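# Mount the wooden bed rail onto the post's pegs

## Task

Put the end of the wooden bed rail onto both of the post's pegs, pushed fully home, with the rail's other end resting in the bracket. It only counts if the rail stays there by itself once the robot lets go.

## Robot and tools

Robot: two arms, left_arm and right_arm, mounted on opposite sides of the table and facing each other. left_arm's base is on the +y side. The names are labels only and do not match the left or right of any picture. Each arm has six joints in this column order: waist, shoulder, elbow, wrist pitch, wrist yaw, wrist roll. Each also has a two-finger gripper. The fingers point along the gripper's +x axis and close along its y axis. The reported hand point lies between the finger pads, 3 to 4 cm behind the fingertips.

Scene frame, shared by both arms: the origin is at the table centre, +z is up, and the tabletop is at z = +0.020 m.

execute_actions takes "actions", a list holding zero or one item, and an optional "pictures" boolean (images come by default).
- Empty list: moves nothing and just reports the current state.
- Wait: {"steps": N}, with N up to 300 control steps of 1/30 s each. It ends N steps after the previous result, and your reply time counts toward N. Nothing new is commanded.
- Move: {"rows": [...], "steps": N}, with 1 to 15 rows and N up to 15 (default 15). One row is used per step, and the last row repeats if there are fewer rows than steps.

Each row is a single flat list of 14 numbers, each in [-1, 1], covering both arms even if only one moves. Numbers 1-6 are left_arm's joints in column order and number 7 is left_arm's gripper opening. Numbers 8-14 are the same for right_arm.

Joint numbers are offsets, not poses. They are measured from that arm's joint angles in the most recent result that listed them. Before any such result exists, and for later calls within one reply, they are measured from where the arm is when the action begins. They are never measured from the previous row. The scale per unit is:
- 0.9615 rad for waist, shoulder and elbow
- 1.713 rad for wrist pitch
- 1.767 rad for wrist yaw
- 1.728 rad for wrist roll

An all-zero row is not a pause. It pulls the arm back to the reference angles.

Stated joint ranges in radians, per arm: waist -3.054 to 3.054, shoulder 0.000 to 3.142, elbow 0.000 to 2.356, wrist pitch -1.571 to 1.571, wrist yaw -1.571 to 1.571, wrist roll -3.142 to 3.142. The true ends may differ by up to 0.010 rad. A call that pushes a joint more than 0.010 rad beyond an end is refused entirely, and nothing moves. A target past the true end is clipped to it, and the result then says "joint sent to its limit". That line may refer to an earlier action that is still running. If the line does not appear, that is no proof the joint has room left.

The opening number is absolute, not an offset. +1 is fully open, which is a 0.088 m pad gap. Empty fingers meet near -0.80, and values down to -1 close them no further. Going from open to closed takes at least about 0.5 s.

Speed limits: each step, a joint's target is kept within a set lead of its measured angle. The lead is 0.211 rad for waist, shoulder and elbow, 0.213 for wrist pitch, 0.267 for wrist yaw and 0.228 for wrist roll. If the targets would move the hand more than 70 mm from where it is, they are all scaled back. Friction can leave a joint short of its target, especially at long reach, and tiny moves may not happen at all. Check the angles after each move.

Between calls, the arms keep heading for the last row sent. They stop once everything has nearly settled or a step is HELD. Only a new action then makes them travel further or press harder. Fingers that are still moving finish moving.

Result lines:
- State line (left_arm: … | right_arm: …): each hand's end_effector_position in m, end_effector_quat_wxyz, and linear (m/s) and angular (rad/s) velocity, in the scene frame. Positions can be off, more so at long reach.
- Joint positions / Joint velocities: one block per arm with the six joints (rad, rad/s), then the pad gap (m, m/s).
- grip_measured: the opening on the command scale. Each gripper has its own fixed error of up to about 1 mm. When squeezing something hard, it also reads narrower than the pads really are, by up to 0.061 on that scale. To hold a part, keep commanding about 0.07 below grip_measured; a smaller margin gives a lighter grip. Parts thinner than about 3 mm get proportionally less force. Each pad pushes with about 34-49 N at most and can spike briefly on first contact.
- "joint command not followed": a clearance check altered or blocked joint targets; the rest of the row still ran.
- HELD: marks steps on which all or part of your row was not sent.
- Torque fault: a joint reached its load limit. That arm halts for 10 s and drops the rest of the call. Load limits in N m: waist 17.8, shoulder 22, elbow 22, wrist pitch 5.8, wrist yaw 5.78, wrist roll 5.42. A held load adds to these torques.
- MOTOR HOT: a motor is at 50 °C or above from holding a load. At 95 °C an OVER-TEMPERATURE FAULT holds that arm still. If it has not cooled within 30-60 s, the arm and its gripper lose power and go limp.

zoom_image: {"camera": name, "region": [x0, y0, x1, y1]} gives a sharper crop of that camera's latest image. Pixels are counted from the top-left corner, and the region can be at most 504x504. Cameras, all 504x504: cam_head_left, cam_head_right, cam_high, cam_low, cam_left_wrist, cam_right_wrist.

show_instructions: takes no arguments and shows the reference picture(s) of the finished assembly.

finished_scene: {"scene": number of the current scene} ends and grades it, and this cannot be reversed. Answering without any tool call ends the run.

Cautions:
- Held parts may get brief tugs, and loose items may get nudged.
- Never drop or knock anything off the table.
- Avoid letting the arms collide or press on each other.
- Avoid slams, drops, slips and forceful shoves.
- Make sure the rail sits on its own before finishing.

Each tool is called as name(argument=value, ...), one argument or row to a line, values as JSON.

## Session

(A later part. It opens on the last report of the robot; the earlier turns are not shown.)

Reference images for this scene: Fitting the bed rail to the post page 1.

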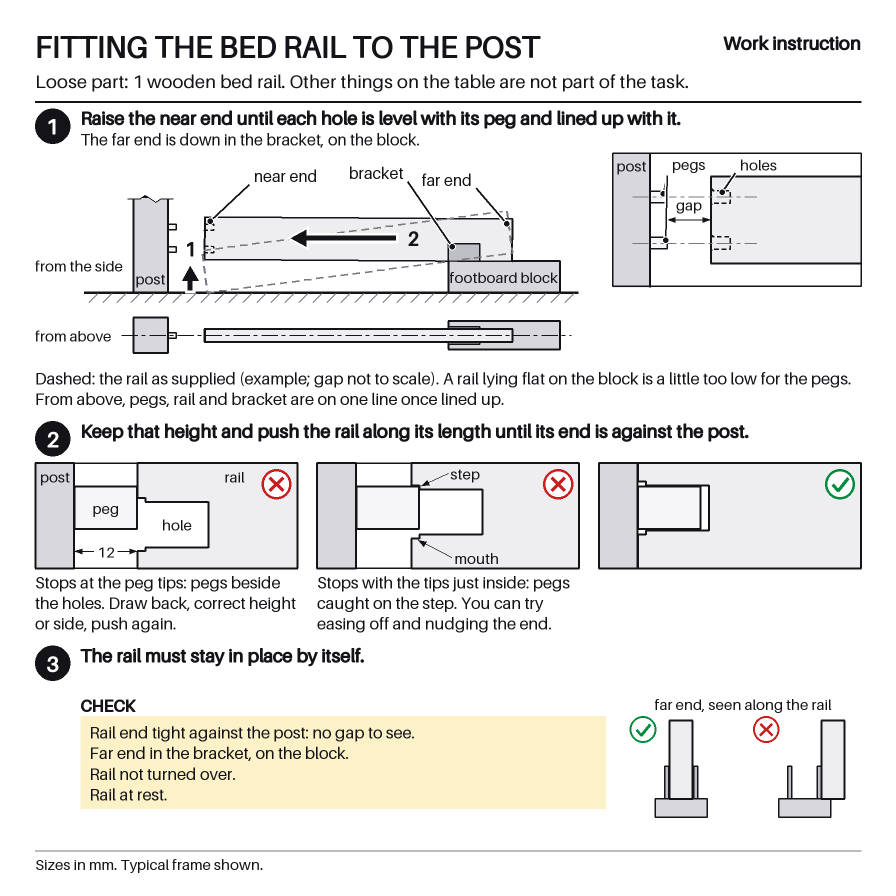

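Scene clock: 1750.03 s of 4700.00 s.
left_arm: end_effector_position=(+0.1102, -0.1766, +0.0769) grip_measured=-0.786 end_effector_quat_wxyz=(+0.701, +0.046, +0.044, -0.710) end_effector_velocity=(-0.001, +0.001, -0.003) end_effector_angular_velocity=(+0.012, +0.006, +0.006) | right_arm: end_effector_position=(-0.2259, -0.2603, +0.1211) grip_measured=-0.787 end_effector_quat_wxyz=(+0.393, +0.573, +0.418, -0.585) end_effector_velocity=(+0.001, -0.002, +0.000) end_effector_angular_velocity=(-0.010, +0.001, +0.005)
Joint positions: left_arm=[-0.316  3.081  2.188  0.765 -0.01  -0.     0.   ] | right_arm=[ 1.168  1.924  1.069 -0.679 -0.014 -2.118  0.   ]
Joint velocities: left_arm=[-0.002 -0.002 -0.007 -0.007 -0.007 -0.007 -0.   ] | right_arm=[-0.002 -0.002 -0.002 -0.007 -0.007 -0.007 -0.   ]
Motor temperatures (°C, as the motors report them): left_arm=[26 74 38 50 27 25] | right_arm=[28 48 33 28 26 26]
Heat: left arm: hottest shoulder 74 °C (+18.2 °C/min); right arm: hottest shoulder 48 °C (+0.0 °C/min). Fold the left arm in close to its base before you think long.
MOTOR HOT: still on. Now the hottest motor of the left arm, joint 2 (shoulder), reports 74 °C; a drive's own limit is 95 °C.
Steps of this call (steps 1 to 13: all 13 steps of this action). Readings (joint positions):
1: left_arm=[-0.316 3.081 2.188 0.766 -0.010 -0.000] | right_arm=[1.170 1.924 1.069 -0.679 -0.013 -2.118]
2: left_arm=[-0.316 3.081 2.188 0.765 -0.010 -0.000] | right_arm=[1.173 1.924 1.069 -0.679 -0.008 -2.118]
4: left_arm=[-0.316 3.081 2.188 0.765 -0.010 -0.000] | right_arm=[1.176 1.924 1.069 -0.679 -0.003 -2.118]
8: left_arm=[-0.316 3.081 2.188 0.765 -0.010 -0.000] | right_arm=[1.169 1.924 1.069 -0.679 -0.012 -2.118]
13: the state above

Retract left to cool.

execute_actions(
  actions=[
    {"rows": [[0,0,0,-0.03,0,0,-1,-0.01,0,0,0,0.004,0,-1]], "steps": 15},
  ],
  pictures=false,
)

execute_actions(
  actions=[
    {"rows": [[0,-0.1,-0.35,0.14,0,0,-1,-0.01,0,0,0,0.004,0,-1]], "steps": 15},
  ],
  pictures=false,
)

execute_actions(
  actions=[
    {"steps": 15},
  ],
  pictures=false,
)

execute_actions(
  actions=[
    {"rows": [[0,-1,-1,0.1,0,0,-1,0,0,0,0,0,0,-1]], "steps": 15},
  ],
  pictures=false,
)

execute_actions(
  actions=[
    {"steps": 60},
  ],
  pictures=false,
)

execute_actions(
  actions=[
    {"rows": [[0,-0.45,-0.4,0,0,0,-1,0,0,0,0,0,0,-1]], "steps": 15},
  ],
  pictures=false,
)

execute_actions(
  actions=[
    {"steps": 60},
  ],
  pictures=false,
)

Scene clock: 1756.33 s of 4700.00 s.
left_arm: end_effector_position=(+0.1105, -0.1753, +0.0678) grip_measured=-0.786 end_effector_quat_wxyz=(+0.700, +0.060, +0.060, -0.709) end_effector_velocity=(-0.001, -0.000, +0.002) end_effector_angular_velocity=(-0.007, +0.006, +0.006) | right_arm: end_effector_position=(-0.2261, -0.2604, +0.1211) grip_measured=-0.787 end_effector_quat_wxyz=(+0.393, +0.572, +0.418, -0.586) end_effector_velocity=(-0.003, -0.000, +0.002) end_effector_angular_velocity=(-0.004, +0.025, +0.006)
Joint positions: left_arm=[-0.316  3.081  2.188  0.723 -0.01  -0.002  0.   ] | right_arm=[ 1.168  1.924  1.069 -0.679 -0.016 -2.118  0.   ]
Joint velocities: left_arm=[-0.002 -0.002 -0.002  0.007 -0.007 -0.007 -0.   ] | right_arm=[-0.002 -0.007 -0.002  0.007 -0.022 -0.007 -0.   ]
Motor temperatures (°C, as the motors report them): left_arm=[26 76 38 50 27 25] | right_arm=[28 48 33 28 26 26]
Heat: left arm: hottest shoulder 76 °C (+18.1 °C/min); right arm: hottest shoulder 48 °C (+0.0 °C/min). Fold the left arm in close to its base before you think long.
MOTOR HOT: still on. Now the hottest motor of the left arm, joint 2 (shoulder), reports 76 °C; a drive's own limit is 95 °C.
Steps of this call (steps 1 to 15: the robot went on to your last target; steps 16 to 90: nothing new was sent; then 2.80 s passed at rest; steps 91 to 105: all 15 steps of this action). Readings (joint positions):
91: left_arm=[-0.316 3.081 2.188 0.753 -0.010 -0.000] | right_arm=[1.168 1.924 1.069 -0.679 -0.016 -2.118]
92: left_arm=[-0.316 3.081 2.188 0.742 -0.010 -0.000] | right_arm=[1.168 1.924 1.069 -0.679 -0.016 -2.118]
94: left_arm=[-0.316 3.081 2.188 0.733 -0.010 -0.002] | right_arm=[1.168 1.924 1.069 -0.679 -0.016 -2.118]
98: left_arm=[-0.316 3.081 2.188 0.725 -0.010 -0.002] | right_arm=[1.168 1.924 1.069 -0.679 -0.016 -2.118]
105: the state above

Scene clock: 1756.83 s of 4700.00 s.
left_arm: end_effector_position=(+0.1113, -0.1372, +0.0638) grip_measured=-0.786 end_effector_quat_wxyz=(+0.702, +0.045, +0.049, -0.710) end_effector_velocity=(-0.003, +0.003, +0.001) end_effector_angular_velocity=(+0.002, -0.006, -0.011) | right_arm: end_effector_position=(-0.2261, -0.2605, +0.1211) grip_measured=-0.787 end_effector_quat_wxyz=(+0.393, +0.572, +0.418, -0.586) end_effector_velocity=(+0.004, -0.003, +0.002) end_effector_angular_velocity=(-0.009, -0.016, -0.010)
Joint positions: left_arm=[-0.316  2.981  1.878  0.971 -0.01  -0.007  0.   ] | right_arm=[ 1.168  1.924  1.069 -0.679 -0.017 -2.118  0.   ]
Joint velocities: left_arm=[-0.002 -0.012 -0.022  0.007  0.007  0.007  0.   ] | right_arm=[-0.002 -0.007 -0.002 -0.022  0.007  0.007  0.   ]
Motor temperatures (°C, as the motors report them): left_arm=[26 76 38 50 27 25] | right_arm=[28 48 33 28 26 26]
Heat: left arm: hottest shoulder 76 °C (+18.3 °C/min); right arm: hottest shoulder 48 °C (+0.0 °C/min). Fold the left arm in close to its base before you think long.
MOTOR HOT: still on. Now the hottest motor of the left arm, joint 2 (shoulder), reports 76 °C; a drive's own limit is 95 °C.
Steps of this call (steps 1 to 15: all 15 steps of this action). Readings (joint positions):
1: left_arm=[-0.316 3.063 2.142 0.776 -0.010 -0.002] | right_arm=[1.168 1.924 1.069 -0.679 -0.017 -2.118]
2: left_arm=[-0.316 3.043 2.081 0.837 -0.010 -0.002] | right_arm=[1.168 1.924 1.069 -0.679 -0.017 -2.118]
4: left_arm=[-0.316 3.012 1.975 0.904 -0.010 -0.002] | right_arm=[1.168 1.924 1.069 -0.679 -0.017 -2.118]
8: left_arm=[-0.316 2.987 1.897 0.957 -0.010 -0.007] | right_arm=[1.168 1.924 1.069 -0.679 -0.017 -2.118]
15: the state above

Scene clock: 1757.33 s of 4700.00 s.
left_arm: end_effector_position=(+0.1113, -0.1370, +0.0639) grip_measured=-0.786 end_effector_quat_wxyz=(+0.702, +0.045, +0.048, -0.710) end_effector_velocity=(-0.001, +0.000, -0.001) end_effector_angular_velocity=(+0.007, +0.006, +0.006) | right_arm: end_effector_position=(-0.2261, -0.2605, +0.1211) grip_measured=-0.787 end_effector_quat_wxyz=(+0.393, +0.572, +0.418, -0.586) end_effector_velocity=(+0.003, -0.004, +0.002) end_effector_angular_velocity=(-0.018, -0.005, +0.005)
Joint positions: left_arm=[-0.316  2.98   1.876  0.972 -0.01  -0.007  0.   ] | right_arm=[ 1.168  1.924  1.069 -0.679 -0.017 -2.118  0.   ]
Joint velocities: left_arm=[-0.002 -0.002 -0.002 -0.007 -0.007 -0.007 -0.   ] | right_arm=[-0.002 -0.007 -0.002 -0.022 -0.007 -0.007 -0.   ]
Motor temperatures (°C, as the motors report them): left_arm=[26 76 38 50 27 25] | right_arm=[28 48 33 28 26 26]
Heat: left arm: hottest shoulder 76 °C (+18.1 °C/min); right arm: hottest shoulder 48 °C (+0.0 °C/min). Fold the left arm in close to its base before you think long.
MOTOR HOT: still on. Now the hottest motor of the left arm, joint 2 (shoulder), reports 76 °C; a drive's own limit is 95 °C.
Steps of this call (steps 1 to 15: the robot went on to your last target). Readings (joint positions):
1: left_arm=[-0.316 2.980 1.877 0.971 -0.010 -0.007] | right_arm=[1.168 1.924 1.069 -0.679 -0.017 -2.118]
2: left_arm=[-0.316 2.980 1.877 0.971 -0.010 -0.007] | right_arm=[1.168 1.924 1.069 -0.679 -0.017 -2.118]
4: left_arm=[-0.316 2.980 1.876 0.971 -0.010 -0.007] | right_arm=[1.168 1.924 1.069 -0.679 -0.017 -2.118]
8: left_arm=[-0.316 2.980 1.876 0.972 -0.010 -0.007] | right_arm=[1.168 1.924 1.069 -0.679 -0.017 -2.118]
15: the state above
All arms were judged still, so your last target was given up. Only a new action makes them travel on or press farther. Fingers that are still opening or closing keep moving.

Scene clock: 1757.83 s of 4700.00 s.
left_arm: end_effector_position=(+0.1139, -0.0149, +0.2464) grip_measured=-0.786 end_effector_quat_wxyz=(+0.703, +0.011, +0.016, -0.711) end_effector_velocity=(+0.000, +0.258, +0.417) end_effector_angular_velocity=(-0.461, +0.018, -0.014) | right_arm: end_effector_position=(-0.2264, -0.2607, +0.1211) grip_measured=-0.787 end_effector_quat_wxyz=(+0.393, +0.572, +0.418, -0.586) end_effector_velocity=(+0.001, -0.002, +0.000) end_effector_angular_velocity=(-0.009, +0.001, +0.020)
Joint positions: left_arm=[-0.316  2.182  1.003  1.141 -0.01  -0.007  0.   ] | right_arm=[ 1.168  1.924  1.069 -0.679 -0.017 -2.118  0.   ]
Joint velocities: left_arm=[-0.007 -1.639 -1.184  0.007  0.007 -0.007 -0.   ] | right_arm=[-0.002 -0.002 -0.002 -0.007 -0.007 -0.022  0.   ]
Motor temperatures (°C, as the motors report them): left_arm=[26 76 38 50 27 25] | right_arm=[28 48 33 28 26 26]
Heat: left arm: hottest shoulder 76 °C (+18.3 °C/min); right arm: hottest shoulder 48 °C (+0.0 °C/min). Fold the left arm in close to its base before you think long.
MOTOR HOT: still on. Now the hottest motor of the left arm, joint 2 (shoulder), reports 76 °C; a drive's own limit is 95 °C.
Steps of this call (steps 1 to 15: all 15 steps of this action). Readings (joint positions):
1: left_arm=[-0.316 2.949 1.836 0.999 -0.010 -0.007] | right_arm=[1.168 1.924 1.069 -0.679 -0.017 -2.118]
2: left_arm=[-0.316 2.915 1.775 1.034 -0.010 -0.007] | right_arm=[1.168 1.924 1.069 -0.679 -0.017 -2.118]
4: left_arm=[-0.316 2.831 1.647 1.084 -0.010 -0.007] | right_arm=[1.168 1.924 1.069 -0.679 -0.017 -2.118]
8: left_arm=[-0.316 2.608 1.399 1.129 -0.010 -0.007] | right_arm=[1.168 1.924 1.069 -0.679 -0.017 -2.118]
15: the state above

Scene clock: 1759.83 s of 4700.00 s.
left_arm: end_effector_position=(+0.1143, +0.0055, +0.2978) grip_measured=-0.786 end_effector_quat_wxyz=(+0.703, -0.018, -0.013, -0.711) end_effector_velocity=(+0.002, +0.001, +0.008) end_effector_angular_velocity=(-0.027, +0.023, +0.009) | right_arm: end_effector_position=(-0.2264, -0.2607, +0.1211) grip_measured=-0.787 end_effector_quat_wxyz=(+0.393, +0.572, +0.418, -0.586) end_effector_velocity=(+0.000, +0.002, +0.000) end_effector_angular_velocity=(+0.001, +0.010, -0.014)
Joint positions: left_arm=[-0.316  2.024  0.924  1.143 -0.01  -0.007  0.   ] | right_arm=[ 1.168  1.924  1.069 -0.679 -0.017 -2.118  0.   ]
Joint velocities: left_arm=[ 0.002 -0.007 -0.002  0.022 -0.007 -0.022  0.   ] | right_arm=[-0.007 -0.002 -0.002  0.007 -0.007  0.007 -0.   ]
Motor temperatures (°C, as the motors report them): left_arm=[26 76 38 50 27 25] | right_arm=[28 48 33 28 26 26]
Heat: left arm: hottest shoulder 76 °C (+18.3 °C/min); right arm: hottest shoulder 48 °C (+0.0 °C/min). Fold the left arm in close to its base before you think long.
MOTOR HOT: still on. Now the hottest motor of the left arm, joint 2 (shoulder), reports 76 °C; a drive's own limit is 95 °C.
Steps of this call (steps 1 to 30: the robot went on to your last target; steps 31 to 60: nothing new was sent). Readings (joint positions):
1: left_arm=[-0.316 2.136 0.974 1.141 -0.010 -0.007] | right_arm=[1.168 1.924 1.069 -0.679 -0.017 -2.118]
2: left_arm=[-0.316 2.099 0.959 1.143 -0.010 -0.007] | right_arm=[1.168 1.924 1.069 -0.679 -0.017 -2.118]
4: left_arm=[-0.316 2.049 0.947 1.148 -0.010 -0.007] | right_arm=[1.168 1.924 1.069 -0.679 -0.017 -2.118]
8: left_arm=[-0.316 2.024 0.936 1.148 -0.010 -0.007] | right_arm=[1.168 1.924 1.069 -0.679 -0.017 -2.118]
60: the state above
All arms were judged still, so your last target was given up. Only a new action makes them travel on or press farther. Fingers that are still opening or closing keep moving.

Scene clock: 1760.33 s of 4700.00 s.
left_arm: end_effector_position=(+0.1165, +0.1043, +0.3442) grip_measured=-0.786 end_effector_quat_wxyz=(+0.702, -0.037, -0.031, -0.711) end_effector_velocity=(+0.002, +0.013, -0.028) end_effector_angular_velocity=(+0.076, +0.006, +0.009) | right_arm: end_effector_position=(-0.2265, -0.2607, +0.1211) grip_measured=-0.787 end_effector_quat_wxyz=(+0.393, +0.572, +0.419, -0.586) end_effector_velocity=(+0.004, -0.003, +0.000) end_effector_angular_velocity=(-0.021, -0.008, +0.000)
Joint positions: left_arm=[-0.316  1.601  0.552  1.145 -0.01  -0.007  0.   ] | right_arm=[ 1.169  1.924  1.069 -0.679 -0.017 -2.118  0.   ]
Joint velocities: left_arm=[ 0.002 -0.007 -0.076 -0.007 -0.007 -0.007 -0.   ] | right_arm=[-0.007 -0.002 -0.002 -0.022 -0.007 -0.007 -0.   ]
Motor temperatures (°C, as the motors report them): left_arm=[26 75 38 50 27 25] | right_arm=[28 48 33 28 26 26]
Heat: left arm: hottest shoulder 75 °C (+17.1 °C/min); right arm: hottest shoulder 48 °C (+0.0 °C/min). Fold the left arm in close to its base before you think long.
MOTOR HOT: still on. Now the hottest motor of the left arm, joint 2 (shoulder), reports 75 °C; a drive's own limit is 95 °C.
Steps of this call (steps 1 to 15: all 15 steps of this action). Readings (joint positions):
1: left_arm=[-0.316 1.992 0.886 1.141 -0.010 -0.007] | right_arm=[1.169 1.924 1.069 -0.679 -0.017 -2.118]
2: left_arm=[-0.316 1.943 0.822 1.138 -0.010 -0.007] | right_arm=[1.169 1.924 1.069 -0.679 -0.017 -2.118]
4: left_arm=[-0.316 1.828 0.693 1.139 -0.010 -0.007] | right_arm=[1.169 1.924 1.069 -0.679 -0.017 -2.118]
8: left_arm=[-0.316 1.643 0.577 1.147 -0.010 -0.007] | right_arm=[1.169 1.924 1.069 -0.679 -0.017 -2.118]
15: the state above

Scene clock: 1762.33 s of 4700.00 s.
left_arm: end_effector_position=(+0.1165, +0.1046, +0.3436) grip_measured=-0.786 end_effector_quat_wxyz=(+0.702, -0.036, -0.030, -0.711) end_effector_velocity=(+0.000, +0.001, -0.002) end_effector_angular_velocity=(+0.003, +0.023, +0.003) | right_arm: end_effector_position=(-0.2265, -0.2607, +0.1211) grip_measured=-0.787 end_effector_quat_wxyz=(+0.393, +0.572, +0.419, -0.586) end_effector_velocity=(+0.000, -0.001, -0.001) end_effector_angular_velocity=(-0.002, +0.007, +0.005)
Joint positions: left_arm=[-0.316  1.601  0.55   1.145 -0.01  -0.007  0.   ] | right_arm=[ 1.169  1.924  1.069 -0.679 -0.017 -2.118  0.   ]
Joint velocities: left_arm=[-0.002  0.002 -0.007  0.007 -0.007 -0.022 -0.   ] | right_arm=[-0.002 -0.002 -0.007  0.007 -0.007 -0.007 -0.   ]
Motor temperatures (°C, as the motors report them): left_arm=[26 74 38 50 27 25] | right_arm=[28 48 33 28 26 26]
Heat: left arm: hottest shoulder 74 °C (+15.1 °C/min); right arm: hottest shoulder 48 °C (+0.0 °C/min). Fold the left arm in close to its base before you think long.
MOTOR HOT: still on. Now the hottest motor of the left arm, joint 2 (shoulder), reports 74 °C; a drive's own limit is 95 °C.
Steps of this call (steps 1 to 15: the robot went on to your last target; steps 16 to 60: nothing new was sent). Readings (joint positions):
1: left_arm=[-0.316 1.601 0.551 1.145 -0.010 -0.007] | right_arm=[1.169 1.924 1.069 -0.679 -0.017 -2.118]
2: left_arm=[-0.316 1.601 0.550 1.145 -0.010 -0.007] | right_arm=[1.169 1.924 1.069 -0.679 -0.017 -2.118]
4: left_arm=[-0.316 1.601 0.550 1.145 -0.010 -0.007] | right_arm=[1.169 1.924 1.069 -0.679 -0.017 -2.118]
8: left_arm=[-0.316 1.601 0.550 1.145 -0.010 -0.007] | right_arm=[1.169 1.924 1.069 -0.679 -0.017 -2.118]
60: the state above
All arms were judged still, so your last target was given up. Only a new action makes them travel on or press farther. Fingers that are still opening or closing keep moving.

execute_actions(
  actions=[],
)

Scene clock: 1772.83 s of 4700.00 s.
left_arm: end_effector_position=(+0.1165, +0.1046, +0.3436) grip_measured=-0.786 end_effector_quat_wxyz=(+0.702, -0.036, -0.030, -0.711) end_effector_velocity=(-0.002, +0.001, -0.002) end_effector_angular_velocity=(+0.007, +0.008, -0.001) | right_arm: end_effector_position=(-0.2265, -0.2607, +0.1211) grip_measured=-0.787 end_effector_quat_wxyz=(+0.393, +0.572, +0.419, -0.586) end_effector_velocity=(+0.001, -0.001, +0.002) end_effector_angular_velocity=(-0.006, +0.004, +0.005)
Joint positions: left_arm=[-0.316  1.601  0.55   1.145 -0.01  -0.007  0.   ] | right_arm=[ 1.169  1.924  1.069 -0.679 -0.017 -2.118  0.   ]
Joint velocities: left_arm=[-0.007 -0.002 -0.002 -0.007 -0.007 -0.007  0.   ] | right_arm=[-0.002 -0.007 -0.002 -0.007 -0.007 -0.007 -0.   ]
Motor temperatures (°C, as the motors report them): left_arm=[26 70 37 49 27 25] | right_arm=[27 48 33 28 26 26]
Heat: left arm: hottest shoulder 70 °C (+9.1 °C/min); right arm: hottest shoulder 48 °C (+0.0 °C/min). Fold the left arm in close to its base before you think long.
MOTOR HOT: still on. Now the hottest motor of the left arm, joint 2 (shoulder), reports 70 °C; a drive's own limit is 95 °C.
Steps of this call (steps 1 to 90: nothing new was sent; then 7.50 s passed at rest). Readings (joint positions):
1: left_arm=[-0.316 1.601 0.550 1.145 -0.010 -0.007] | right_arm=[1.169 1.924 1.069 -0.679 -0.017 -2.118]
2: left_arm=[-0.316 1.601 0.550 1.145 -0.010 -0.007] | right_arm=[1.169 1.924 1.069 -0.679 -0.017 -2.118]
4: left_arm=[-0.316 1.601 0.550 1.145 -0.010 -0.007] | right_arm=[1.169 1.924 1.069 -0.679 -0.017 -2.118]
8: left_arm=[-0.316 1.601 0.550 1.145 -0.010 -0.007] | right_arm=[1.169 1.924 1.069 -0.679 -0.017 -2.118]
90: the state above

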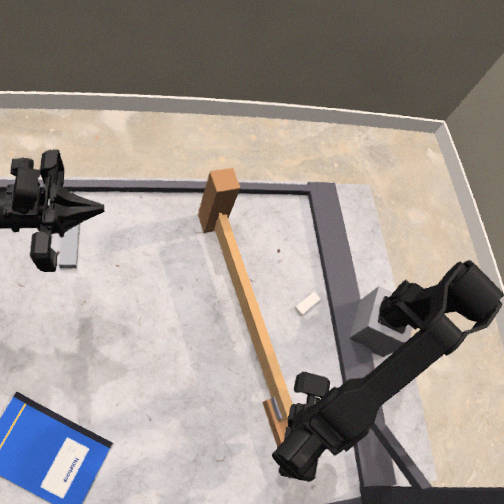

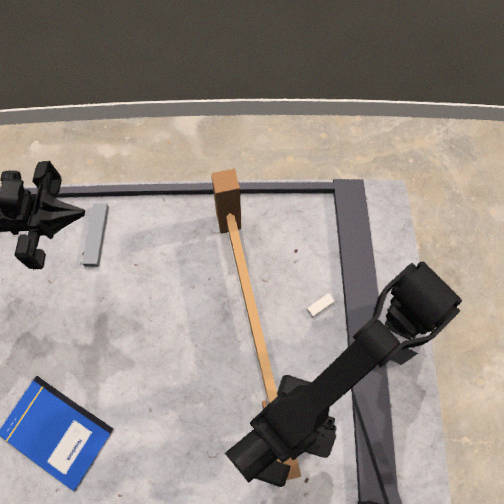

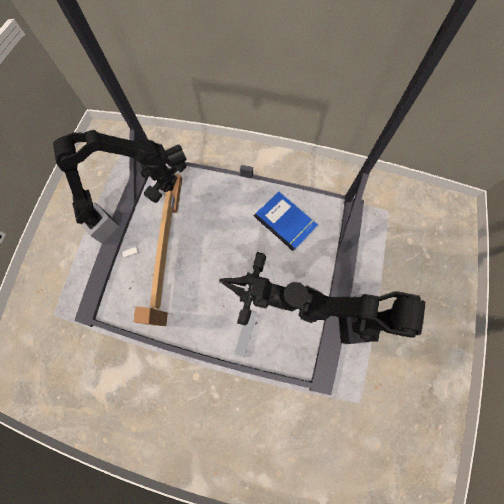

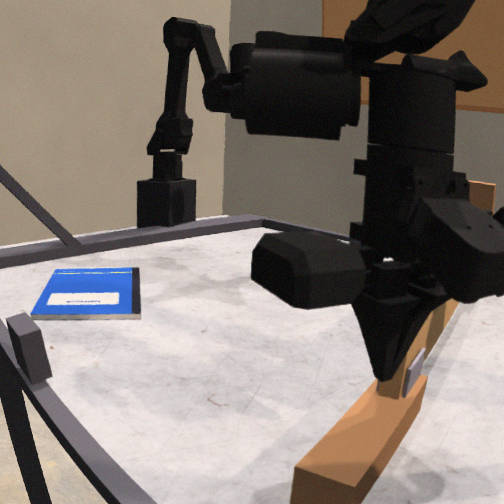

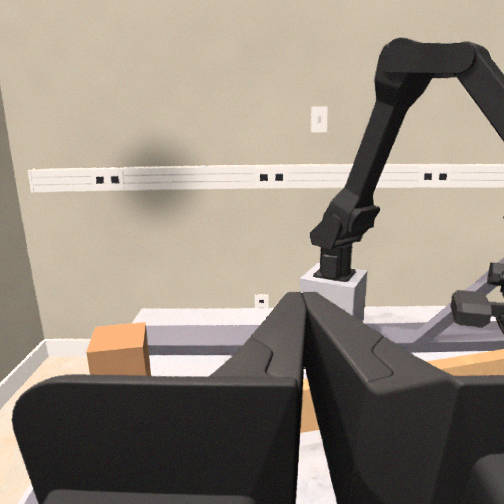

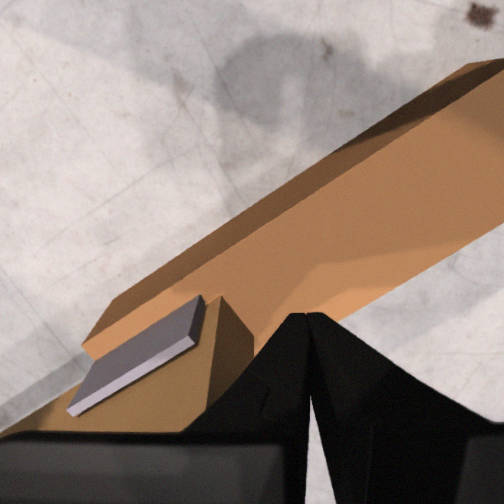

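execute_actions(
  actions=[
    {"rows":[[0,-0.5,-0.2,0,0,0,-1, 0.03,-0.25,0,0,0,0,1]],"steps":15},
  ],
  pictures=false,
)

execute_actions(
  actions=[
    {"steps":30},
  ],
  pictures=false,
)

Scene clock: 1782.07 s of 4700.00 s.
left_arm: end_effector_position=(+0.1184, +0.1956, +0.4384) grip_measured=-0.786 end_effector_quat_wxyz=(+0.689, -0.141, -0.132, -0.698) end_effector_velocity=(+0.000, +0.003, -0.013) end_effector_angular_velocity=(+0.027, +0.009, +0.002) | right_arm: end_effector_position=(-0.2466, -0.2501, +0.1997) grip_measured=+0.924 end_effector_quat_wxyz=(+0.310, +0.553, +0.510, -0.581) end_effector_velocity=(+0.001, +0.004, +0.002) end_effector_angular_velocity=(+0.018, -0.002, +0.012)
Joint positions: left_arm=[-0.316  1.128  0.37   1.146 -0.01  -0.007  0.   ] | right_arm=[ 1.195  1.683  1.077 -0.679 -0.017 -2.118  0.084]
Joint velocities: left_arm=[-0.002 -0.002 -0.037  0.007 -0.007 -0.007 -0.   ] | right_arm=[-0.007 -0.002  0.002  0.007  0.007 -0.022  0.082]
Motor temperatures (°C, as the motors report them): left_arm=[26 67 37 49 27 25] | right_arm=[27 48 33 28 26 26]
Heat: left arm: hottest shoulder 67 °C (+3.0 °C/min); right arm: hottest shoulder 48 °C (+0.0 °C/min). Fold the left arm in close to its base before you think long.
MOTOR HOT: still on. Now the hottest motor of the left arm, joint 2 (shoulder), reports 67 °C; a drive's own limit is 95 °C.
Steps of this call (steps 1 to 90: nothing new was sent; then 5.73 s passed at rest; steps 91 to 105: all 15 steps of this action). Readings (joint positions):
91: left_arm=[-0.316 1.566 0.516 1.141 -0.010 -0.007] | right_arm=[1.172 1.894 1.068 -0.676 -0.017 -2.118]
92: left_arm=[-0.316 1.514 0.467 1.139 -0.010 -0.007] | right_arm=[1.178 1.858 1.062 -0.684 -0.017 -2.118]
94: left_arm=[-0.316 1.396 0.397 1.139 -0.010 -0.007] | right_arm=[1.189 1.769 1.064 -0.679 -0.017 -2.118]
98: left_arm=[-0.316 1.184 0.378 1.154 -0.010 -0.007] | right_arm=[1.195 1.682 1.078 -0.676 -0.017 -2.118]
105: the state above

Scene clock: 1783.07 s of 4700.00 s.
left_arm: end_effector_position=(+0.1184, +0.1956, +0.4383) grip_measured=-0.786 end_effector_quat_wxyz=(+0.689, -0.141, -0.132, -0.698) end_effector_velocity=(+0.002, -0.001, -0.007) end_effector_angular_velocity=(+0.027, +0.009, +0.006) | right_arm: end_effector_position=(-0.2466, -0.2501, +0.1997) grip_measured=+1.000 end_effector_quat_wxyz=(+0.310, +0.553, +0.510, -0.581) end_effector_velocity=(+0.001, -0.002, -0.000) end_effector_angular_velocity=(-0.009, -0.001, +0.007)
Joint positions: left_arm=[-0.316  1.128  0.37   1.146 -0.01  -0.007  0.   ] | right_arm=[ 1.195  1.683  1.077 -0.679 -0.017 -2.118  0.088]
Joint velocities: left_arm=[ 0.002 -0.002 -0.007 -0.022 -0.007 -0.007 -0.   ] | right_arm=[-0.002 -0.002 -0.002 -0.007 -0.007 -0.007  0.   ]
Motor temperatures (°C, as the motors report them): left_arm=[26 66 37 49 27 25] | right_arm=[27 47 33 28 26 26]
Heat: left arm: hottest shoulder 66 °C (+2.0 °C/min); right arm: hottest shoulder 47 °C (-1.0 °C/min). Fold the left arm in close to its base before you think long.
MOTOR HOT: still on. Now the hottest motor of the left arm, joint 2 (shoulder), reports 66 °C; a drive's own limit is 95 °C.
Steps of this call (steps 1 to 15: the robot went on to your last target; steps 16 to 30: nothing new was sent). Readings (joint positions):
1: left_arm=[-0.316 1.128 0.370 1.146 -0.010 -0.007] | right_arm=[1.195 1.683 1.077 -0.679 -0.017 -2.118]
2: left_arm=[-0.316 1.128 0.370 1.146 -0.010 -0.007] | right_arm=[1.195 1.683 1.077 -0.679 -0.017 -2.118]
4: left_arm=[-0.316 1.128 0.370 1.146 -0.010 -0.007] | right_arm=[1.195 1.683 1.077 -0.679 -0.017 -2.118]
8: left_arm=[-0.316 1.128 0.370 1.146 -0.010 -0.007] | right_arm=[1.195 1.683 1.077 -0.679 -0.017 -2.118]
30: the state above
All arms were judged still, so your last target was given up. Only a new action makes them travel on or press farther. Fingers that are still opening or closing keep moving.

execute_actions(
  actions=[
    {"rows":[[0,0,0,0,0,0,-1, -0.504,0,-0.226,-0.04,0,0.318,1]],"steps":15},
  ],
  pictures=false,
)

execute_actions(
  actions=[
    {"steps":30},
  ],
)

Scene clock: 1786.70 s of 4700.00 s.
left_arm: end_effector_position=(+0.1184, +0.1956, +0.4383) grip_measured=-0.786 end_effector_quat_wxyz=(+0.689, -0.141, -0.132, -0.698) end_effector_velocity=(+0.000, -0.000, -0.002) end_effector_angular_velocity=(+0.007, +0.009, +0.002) | right_arm: end_effector_position=(-0.0818, -0.2548, +0.1457) grip_measured=+1.000 end_effector_quat_wxyz=(+0.077, +0.697, +0.089, -0.708) end_effector_velocity=(+0.002, -0.009, -0.004) end_effector_angular_velocity=(-0.033, +0.017, -0.136)
Joint positions: left_arm=[-0.316  1.128  0.37   1.146 -0.01  -0.007  0.   ] | right_arm=[ 0.717  1.679  0.872 -0.745 -0.014 -1.582  0.088]
Joint velocities: left_arm=[-0.002 -0.002 -0.002 -0.007 -0.007 -0.007 -0.   ] | right_arm=[-0.012 -0.002 -0.022 -0.007 -0.022  0.125  0.   ]
Motor temperatures (°C, as the motors report them): left_arm=[26 65 37 49 27 25] | right_arm=[27 47 33 28 26 26]
Heat: left arm: hottest shoulder 65 °C (+0.0 °C/min); right arm: hottest shoulder 47 °C (-1.0 °C/min). Fold the left arm in close to its base before you think long.
MOTOR HOT: still on. Now the hottest motor of the left arm, joint 2 (shoulder), reports 65 °C; a drive's own limit is 95 °C.
Steps of this call (steps 1 to 90: nothing new was sent; then 0.13 s passed at rest; steps 91 to 105: all 15 steps of this action). Readings (joint positions):
91: left_arm=[-0.316 1.128 0.370 1.146 -0.010 -0.007] | right_arm=[1.181 1.681 1.056 -0.674 -0.025 -2.080]
92: left_arm=[-0.316 1.128 0.370 1.146 -0.010 -0.007] | right_arm=[1.151 1.676 1.030 -0.687 -0.025 -2.037]
94: left_arm=[-0.316 1.128 0.370 1.146 -0.010 -0.007] | right_arm=[1.063 1.676 0.967 -0.716 -0.024 -1.937]
98: left_arm=[-0.316 1.128 0.370 1.146 -0.010 -0.007] | right_arm=[0.822 1.679 0.885 -0.741 -0.018 -1.687]
105: the state above

Scene clock: 1787.70 s of 4700.00 s.
left_arm: end_effector_position=(+0.1184, +0.1956, +0.4383) grip_measured=-0.786 end_effector_quat_wxyz=(+0.689, -0.141, -0.132, -0.698) end_effector_velocity=(-0.001, -0.001, -0.005) end_effector_angular_velocity=(+0.022, +0.009, -0.003) | right_arm: end_effector_position=(-0.0810, -0.2550, +0.1455) grip_measured=+1.000 end_effector_quat_wxyz=(+0.073, +0.697, +0.084, -0.708) end_effector_velocity=(-0.002, +0.001, +0.000) end_effector_angular_velocity=(+0.006, +0.009, +0.010)
Joint positions: left_arm=[-0.316  1.128  0.37   1.146 -0.01  -0.007  0.   ] | right_arm=[ 0.714  1.679  0.871 -0.745 -0.014 -1.573  0.088]
Joint velocities: left_arm=[-0.007 -0.002 -0.002 -0.022 -0.007 -0.007  0.   ] | right_arm=[ 0.002 -0.002 -0.002  0.007 -0.007 -0.007  0.   ]
Motor temperatures (°C, as the motors report them): left_arm=[26 64 37 49 27 25] | right_arm=[27 47 33 28 26 26]
Heat: left arm: hottest shoulder 64 °C (-1.0 °C/min); right arm: hottest shoulder 47 °C (-1.0 °C/min). Fold the left arm in close to its base before you think long.
MOTOR HOT: still on. Now the hottest motor of the left arm, joint 2 (shoulder), reports 64 °C; a drive's own limit is 95 °C.
Steps of this call (steps 1 to 15: the robot went on to your last target; steps 16 to 30: nothing new was sent). Readings (joint positions):
1: left_arm=[-0.316 1.128 0.370 1.146 -0.010 -0.007] | right_arm=[0.717 1.679 0.872 -0.745 -0.014 -1.579]
2: left_arm=[-0.316 1.128 0.370 1.146 -0.010 -0.007] | right_arm=[0.716 1.679 0.871 -0.745 -0.014 -1.577]
4: left_arm=[-0.316 1.128 0.370 1.146 -0.010 -0.007] | right_arm=[0.715 1.679 0.871 -0.745 -0.014 -1.575]
8: left_arm=[-0.316 1.128 0.370 1.146 -0.010 -0.007] | right_arm=[0.714 1.679 0.871 -0.745 -0.014 -1.574]
30: the state above
All arms were judged still, so your last target was given up. Only a new action makes them travel on or press farther. Fingers that are still opening or closing keep moving.

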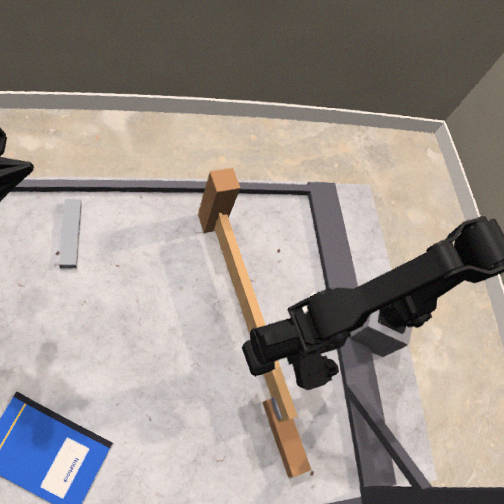

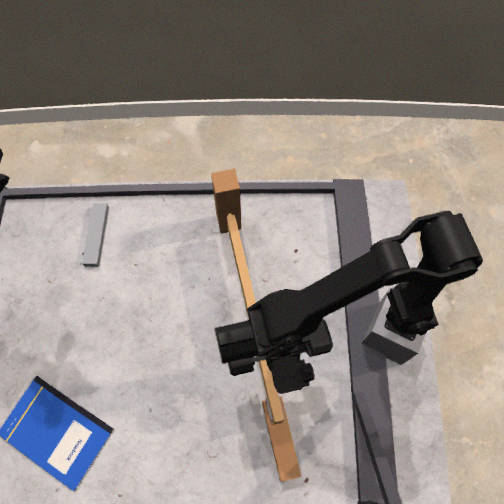

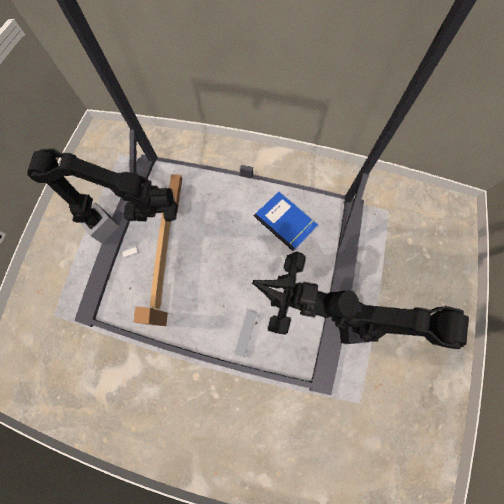

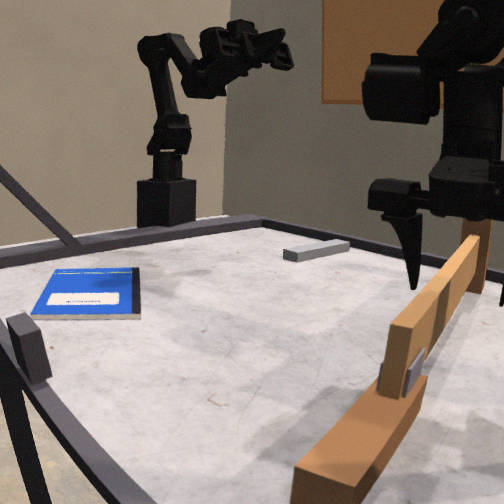

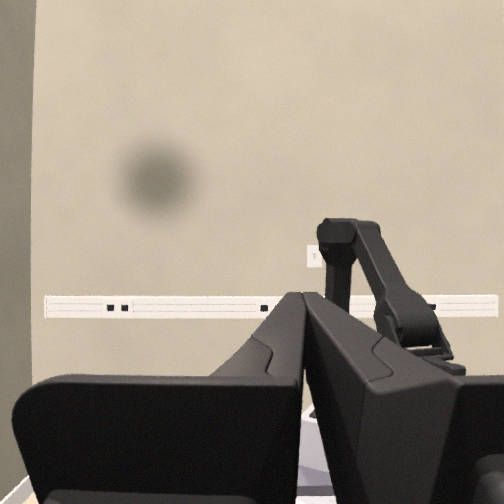

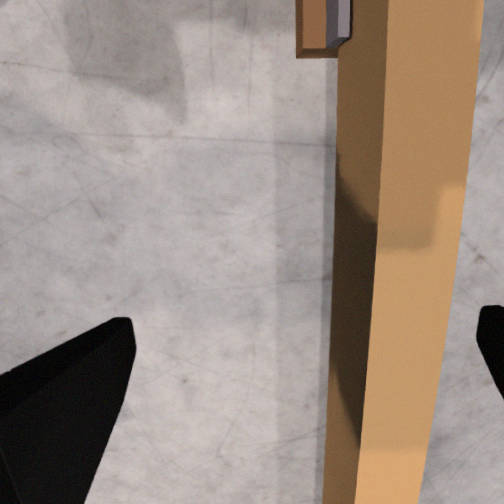

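Aligned. Descend (moves outward too).

execute_actions(
  actions=[
    {"rows":[[0,0,0,0,0,0,-1, 0,0.138,-0.01,0.075,0,0,1]],"steps":15},
  ],
  pictures=false,
)

execute_actions(
  actions=[
    {"steps":20},
  ],
)

Scene clock: 1790.43 s of 4700.00 s.
left_arm: end_effector_position=(+0.1184, +0.1956, +0.4383) grip_measured=-0.786 end_effector_quat_wxyz=(+0.689, -0.141, -0.132, -0.698) end_effector_velocity=(+0.002, -0.000, -0.002) end_effector_angular_velocity=(+0.008, +0.023, +0.001) | right_arm: end_effector_position=(-0.0837, -0.2429, +0.1143) grip_measured=+1.000 end_effector_quat_wxyz=(+0.073, +0.697, +0.084, -0.708) end_effector_velocity=(-0.002, -0.003, +0.000) end_effector_angular_velocity=(-0.012, +0.020, -0.009)
Joint positions: left_arm=[-0.316  1.128  0.37   1.146 -0.01  -0.007  0.   ] | right_arm=[ 0.714  1.8    0.865 -0.619 -0.014 -1.573  0.088]
Joint velocities: left_arm=[ 0.002 -0.002 -0.002 -0.007 -0.007 -0.022 -0.   ] | right_arm=[-0.002 -0.002 -0.002 -0.007 -0.022  0.007  0.   ]
Motor temperatures (°C, as the motors report them): left_arm=[26 63 37 48 27 25] | right_arm=[27 47 33 28 26 26]
Heat: left arm: hottest shoulder 63 °C (-3.0 °C/min); right arm: hottest shoulder 47 °C (-1.0 °C/min). Fold the left arm in close to its base before you think long.
MOTOR HOT: still on. Now the hottest motor of the left arm, joint 2 (shoulder), reports 63 °C; a drive's own limit is 95 °C.
Steps of this call (steps 1 to 67: nothing new was sent; steps 68 to 82: all 15 steps of this action). Readings (joint positions):
68: left_arm=[-0.316 1.128 0.370 1.146 -0.010 -0.007] | right_arm=[0.714 1.699 0.871 -0.724 -0.014 -1.573]
69: left_arm=[-0.316 1.128 0.370 1.146 -0.010 -0.007] | right_arm=[0.714 1.723 0.871 -0.678 -0.014 -1.573]
71: left_arm=[-0.316 1.128 0.370 1.146 -0.010 -0.007] | right_arm=[0.714 1.773 0.870 -0.648 -0.014 -1.573]
75: left_arm=[-0.316 1.128 0.370 1.146 -0.010 -0.007] | right_arm=[0.714 1.799 0.865 -0.625 -0.014 -1.573]
82: the state above

Scene clock: 1791.10 s of 4700.00 s.
left_arm: end_effector_position=(+0.1184, +0.1956, +0.4383) grip_measured=-0.786 end_effector_quat_wxyz=(+0.689, -0.141, -0.132, -0.698) end_effector_velocity=(+0.001, +0.001, +0.001) end_effector_angular_velocity=(-0.007, +0.015, +0.010) | right_arm: end_effector_position=(-0.0837, -0.2429, +0.1143) grip_measured=+1.000 end_effector_quat_wxyz=(+0.073, +0.697, +0.084, -0.708) end_effector_velocity=(+0.000, -0.004, +0.001) end_effector_angular_velocity=(-0.018, +0.003, -0.010)
Joint positions: left_arm=[-0.316  1.128  0.37   1.146 -0.01  -0.007  0.   ] | right_arm=[ 0.714  1.8    0.865 -0.619 -0.014 -1.573  0.088]
Joint velocities: left_arm=[-0.007 -0.002 -0.002  0.007 -0.022 -0.007 -0.   ] | right_arm=[-0.002 -0.002  0.002 -0.022 -0.007  0.007  0.   ]
Motor temperatures (°C, as the motors report them): left_arm=[26 63 37 48 27 25] | right_arm=[27 47 33 28 26 26]
Heat: left arm: hottest shoulder 63 °C (-4.0 °C/min); right arm: hottest shoulder 47 °C (-1.0 °C/min). Fold the left arm in close to its base before you think long.
MOTOR HOT: still on. Now the hottest motor of the left arm, joint 2 (shoulder), reports 63 °C; a drive's own limit is 95 °C.
Steps of this call (steps 1 to 15: the robot went on to your last target; steps 16 to 20: nothing new was sent). Readings (joint positions):
1: left_arm=[-0.316 1.128 0.370 1.146 -0.010 -0.007] | right_arm=[0.714 1.800 0.865 -0.619 -0.014 -1.573]
2: left_arm=[-0.316 1.128 0.370 1.146 -0.010 -0.007] | right_arm=[0.714 1.800 0.865 -0.619 -0.014 -1.573]
4: left_arm=[-0.316 1.128 0.370 1.146 -0.010 -0.007] | right_arm=[0.714 1.800 0.865 -0.619 -0.014 -1.573]
8: left_arm=[-0.316 1.128 0.370 1.146 -0.010 -0.007] | right_arm=[0.714 1.800 0.865 -0.619 -0.014 -1.573]
20: the state above
All arms were judged still, so your last target was given up. Only a new action makes them travel on or press farther. Fingers that are still opening or closing keep moving.

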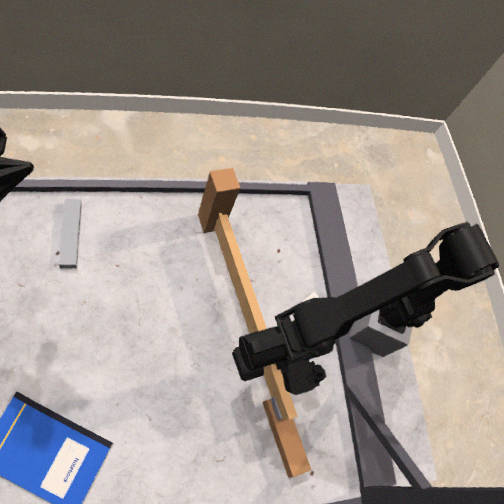

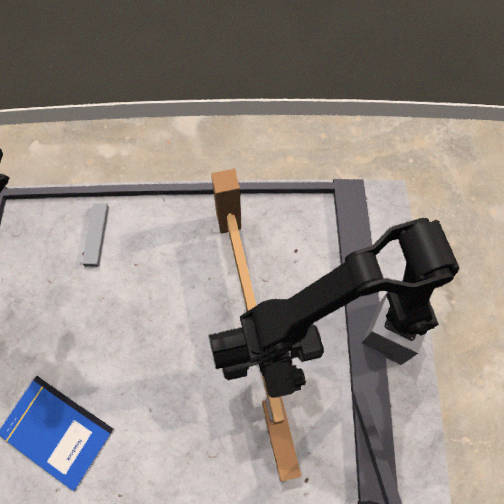

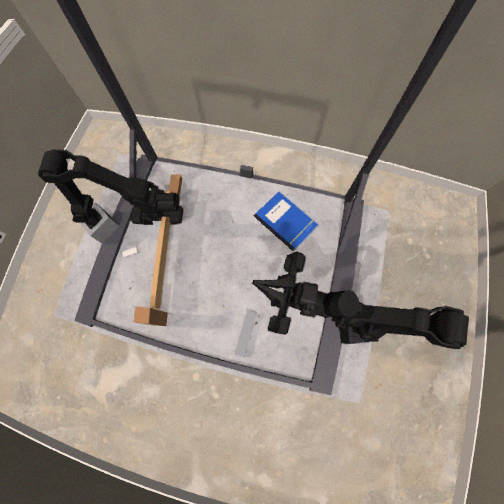

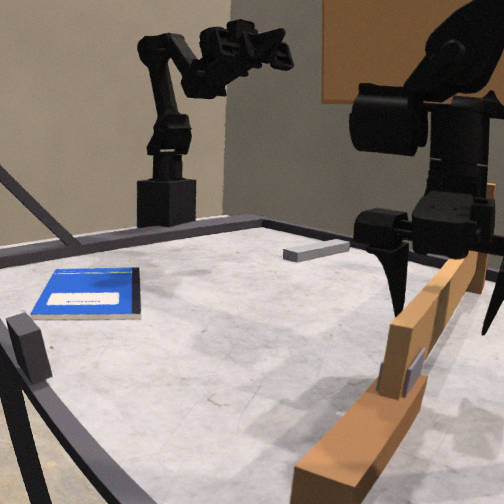

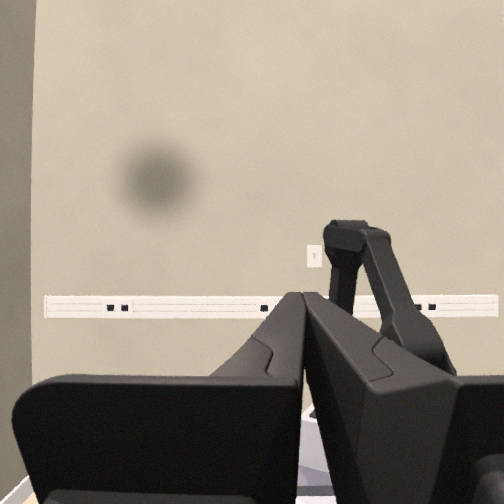

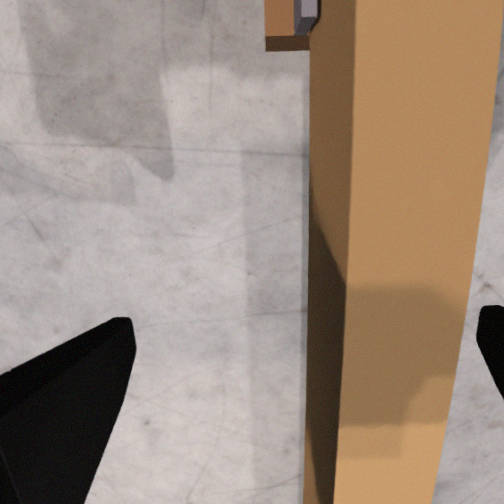

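execute_actions(
  actions=[
    {"rows":[[0,0,0,0,0,0,-1, 0,0.062,0.06,0,0,0,1]],"steps":15},
  ],
)

Scene clock: 1793.77 s of 4700.00 s.
left_arm: end_effector_position=(+0.1184, +0.1956, +0.4383) grip_measured=-0.786 end_effector_quat_wxyz=(+0.689, -0.141, -0.132, -0.698) end_effector_velocity=(+0.000, +0.001, +0.002) end_effector_angular_velocity=(-0.002, -0.004, +0.007) | right_arm: end_effector_position=(-0.0863, -0.2311, +0.1113) grip_measured=+1.000 end_effector_quat_wxyz=(+0.073, +0.697, +0.084, -0.708) end_effector_velocity=(-0.002, -0.001, +0.001) end_effector_angular_velocity=(-0.007, +0.021, +0.020)
Joint positions: left_arm=[-0.316  1.128  0.37   1.146 -0.01  -0.007  0.   ] | right_arm=[ 0.714  1.846  0.911 -0.618 -0.014 -1.573  0.088]
Joint velocities: left_arm=[-0.002 -0.007  0.002 -0.007 -0.007  0.007 -0.   ] | right_arm=[-0.002 -0.002  0.002 -0.007 -0.022 -0.022  0.   ]
Motor temperatures (°C, as the motors report them): left_arm=[26 62 37 48 27 25] | right_arm=[27 46 33 28 26 26]
Heat: left arm: hottest shoulder 62 °C (-6.2 °C/min); right arm: hottest shoulder 46 °C (-2.1 °C/min). Fold the left arm in close to its base before you think long.
MOTOR HOT: still on. Now the hottest motor of the left arm, joint 2 (shoulder), reports 62 °C; a drive's own limit is 95 °C.
Steps of this call (steps 1 to 65: nothing new was sent; steps 66 to 80: all 15 steps of this action). Readings (joint positions):
66: left_arm=[-0.316 1.128 0.370 1.146 -0.010 -0.007] | right_arm=[0.714 1.809 0.872 -0.622 -0.014 -1.573]
67: left_arm=[-0.316 1.128 0.370 1.146 -0.010 -0.007] | right_arm=[0.714 1.820 0.884 -0.620 -0.014 -1.573]
69: left_arm=[-0.316 1.128 0.370 1.146 -0.010 -0.007] | right_arm=[0.714 1.838 0.900 -0.618 -0.014 -1.573]
73: left_arm=[-0.316 1.128 0.370 1.146 -0.010 -0.007] | right_arm=[0.714 1.844 0.910 -0.618 -0.014 -1.573]
80: the state above

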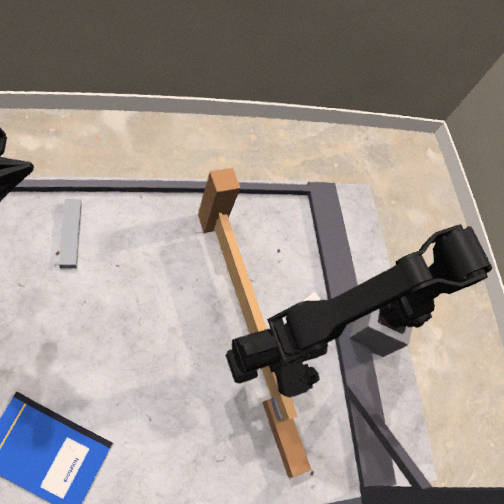

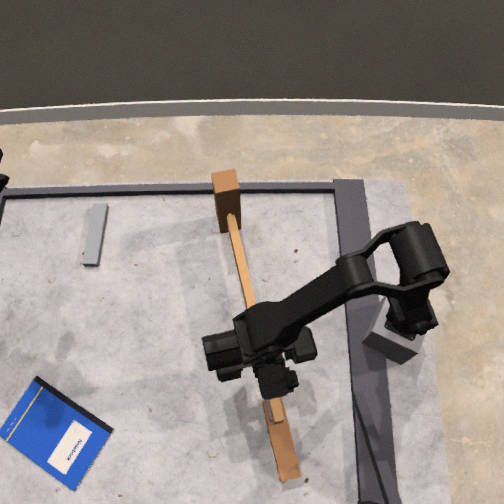

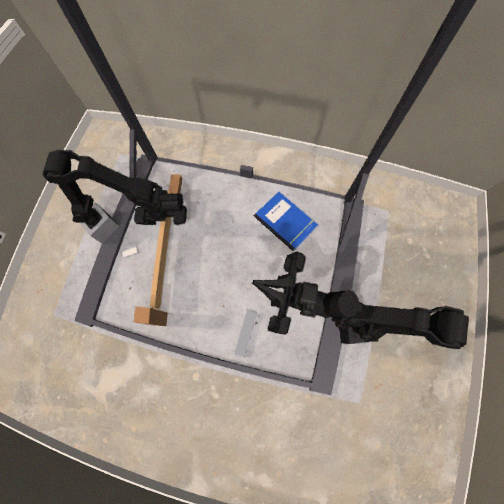

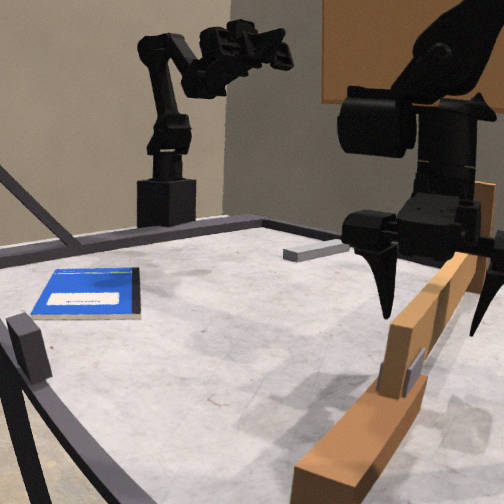

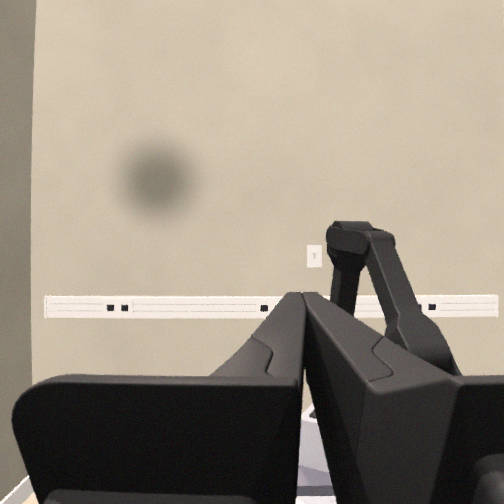

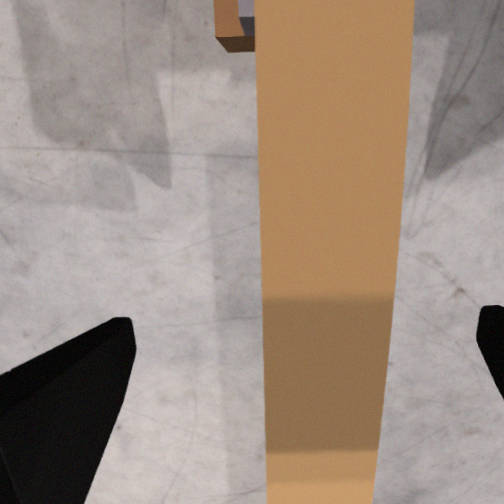

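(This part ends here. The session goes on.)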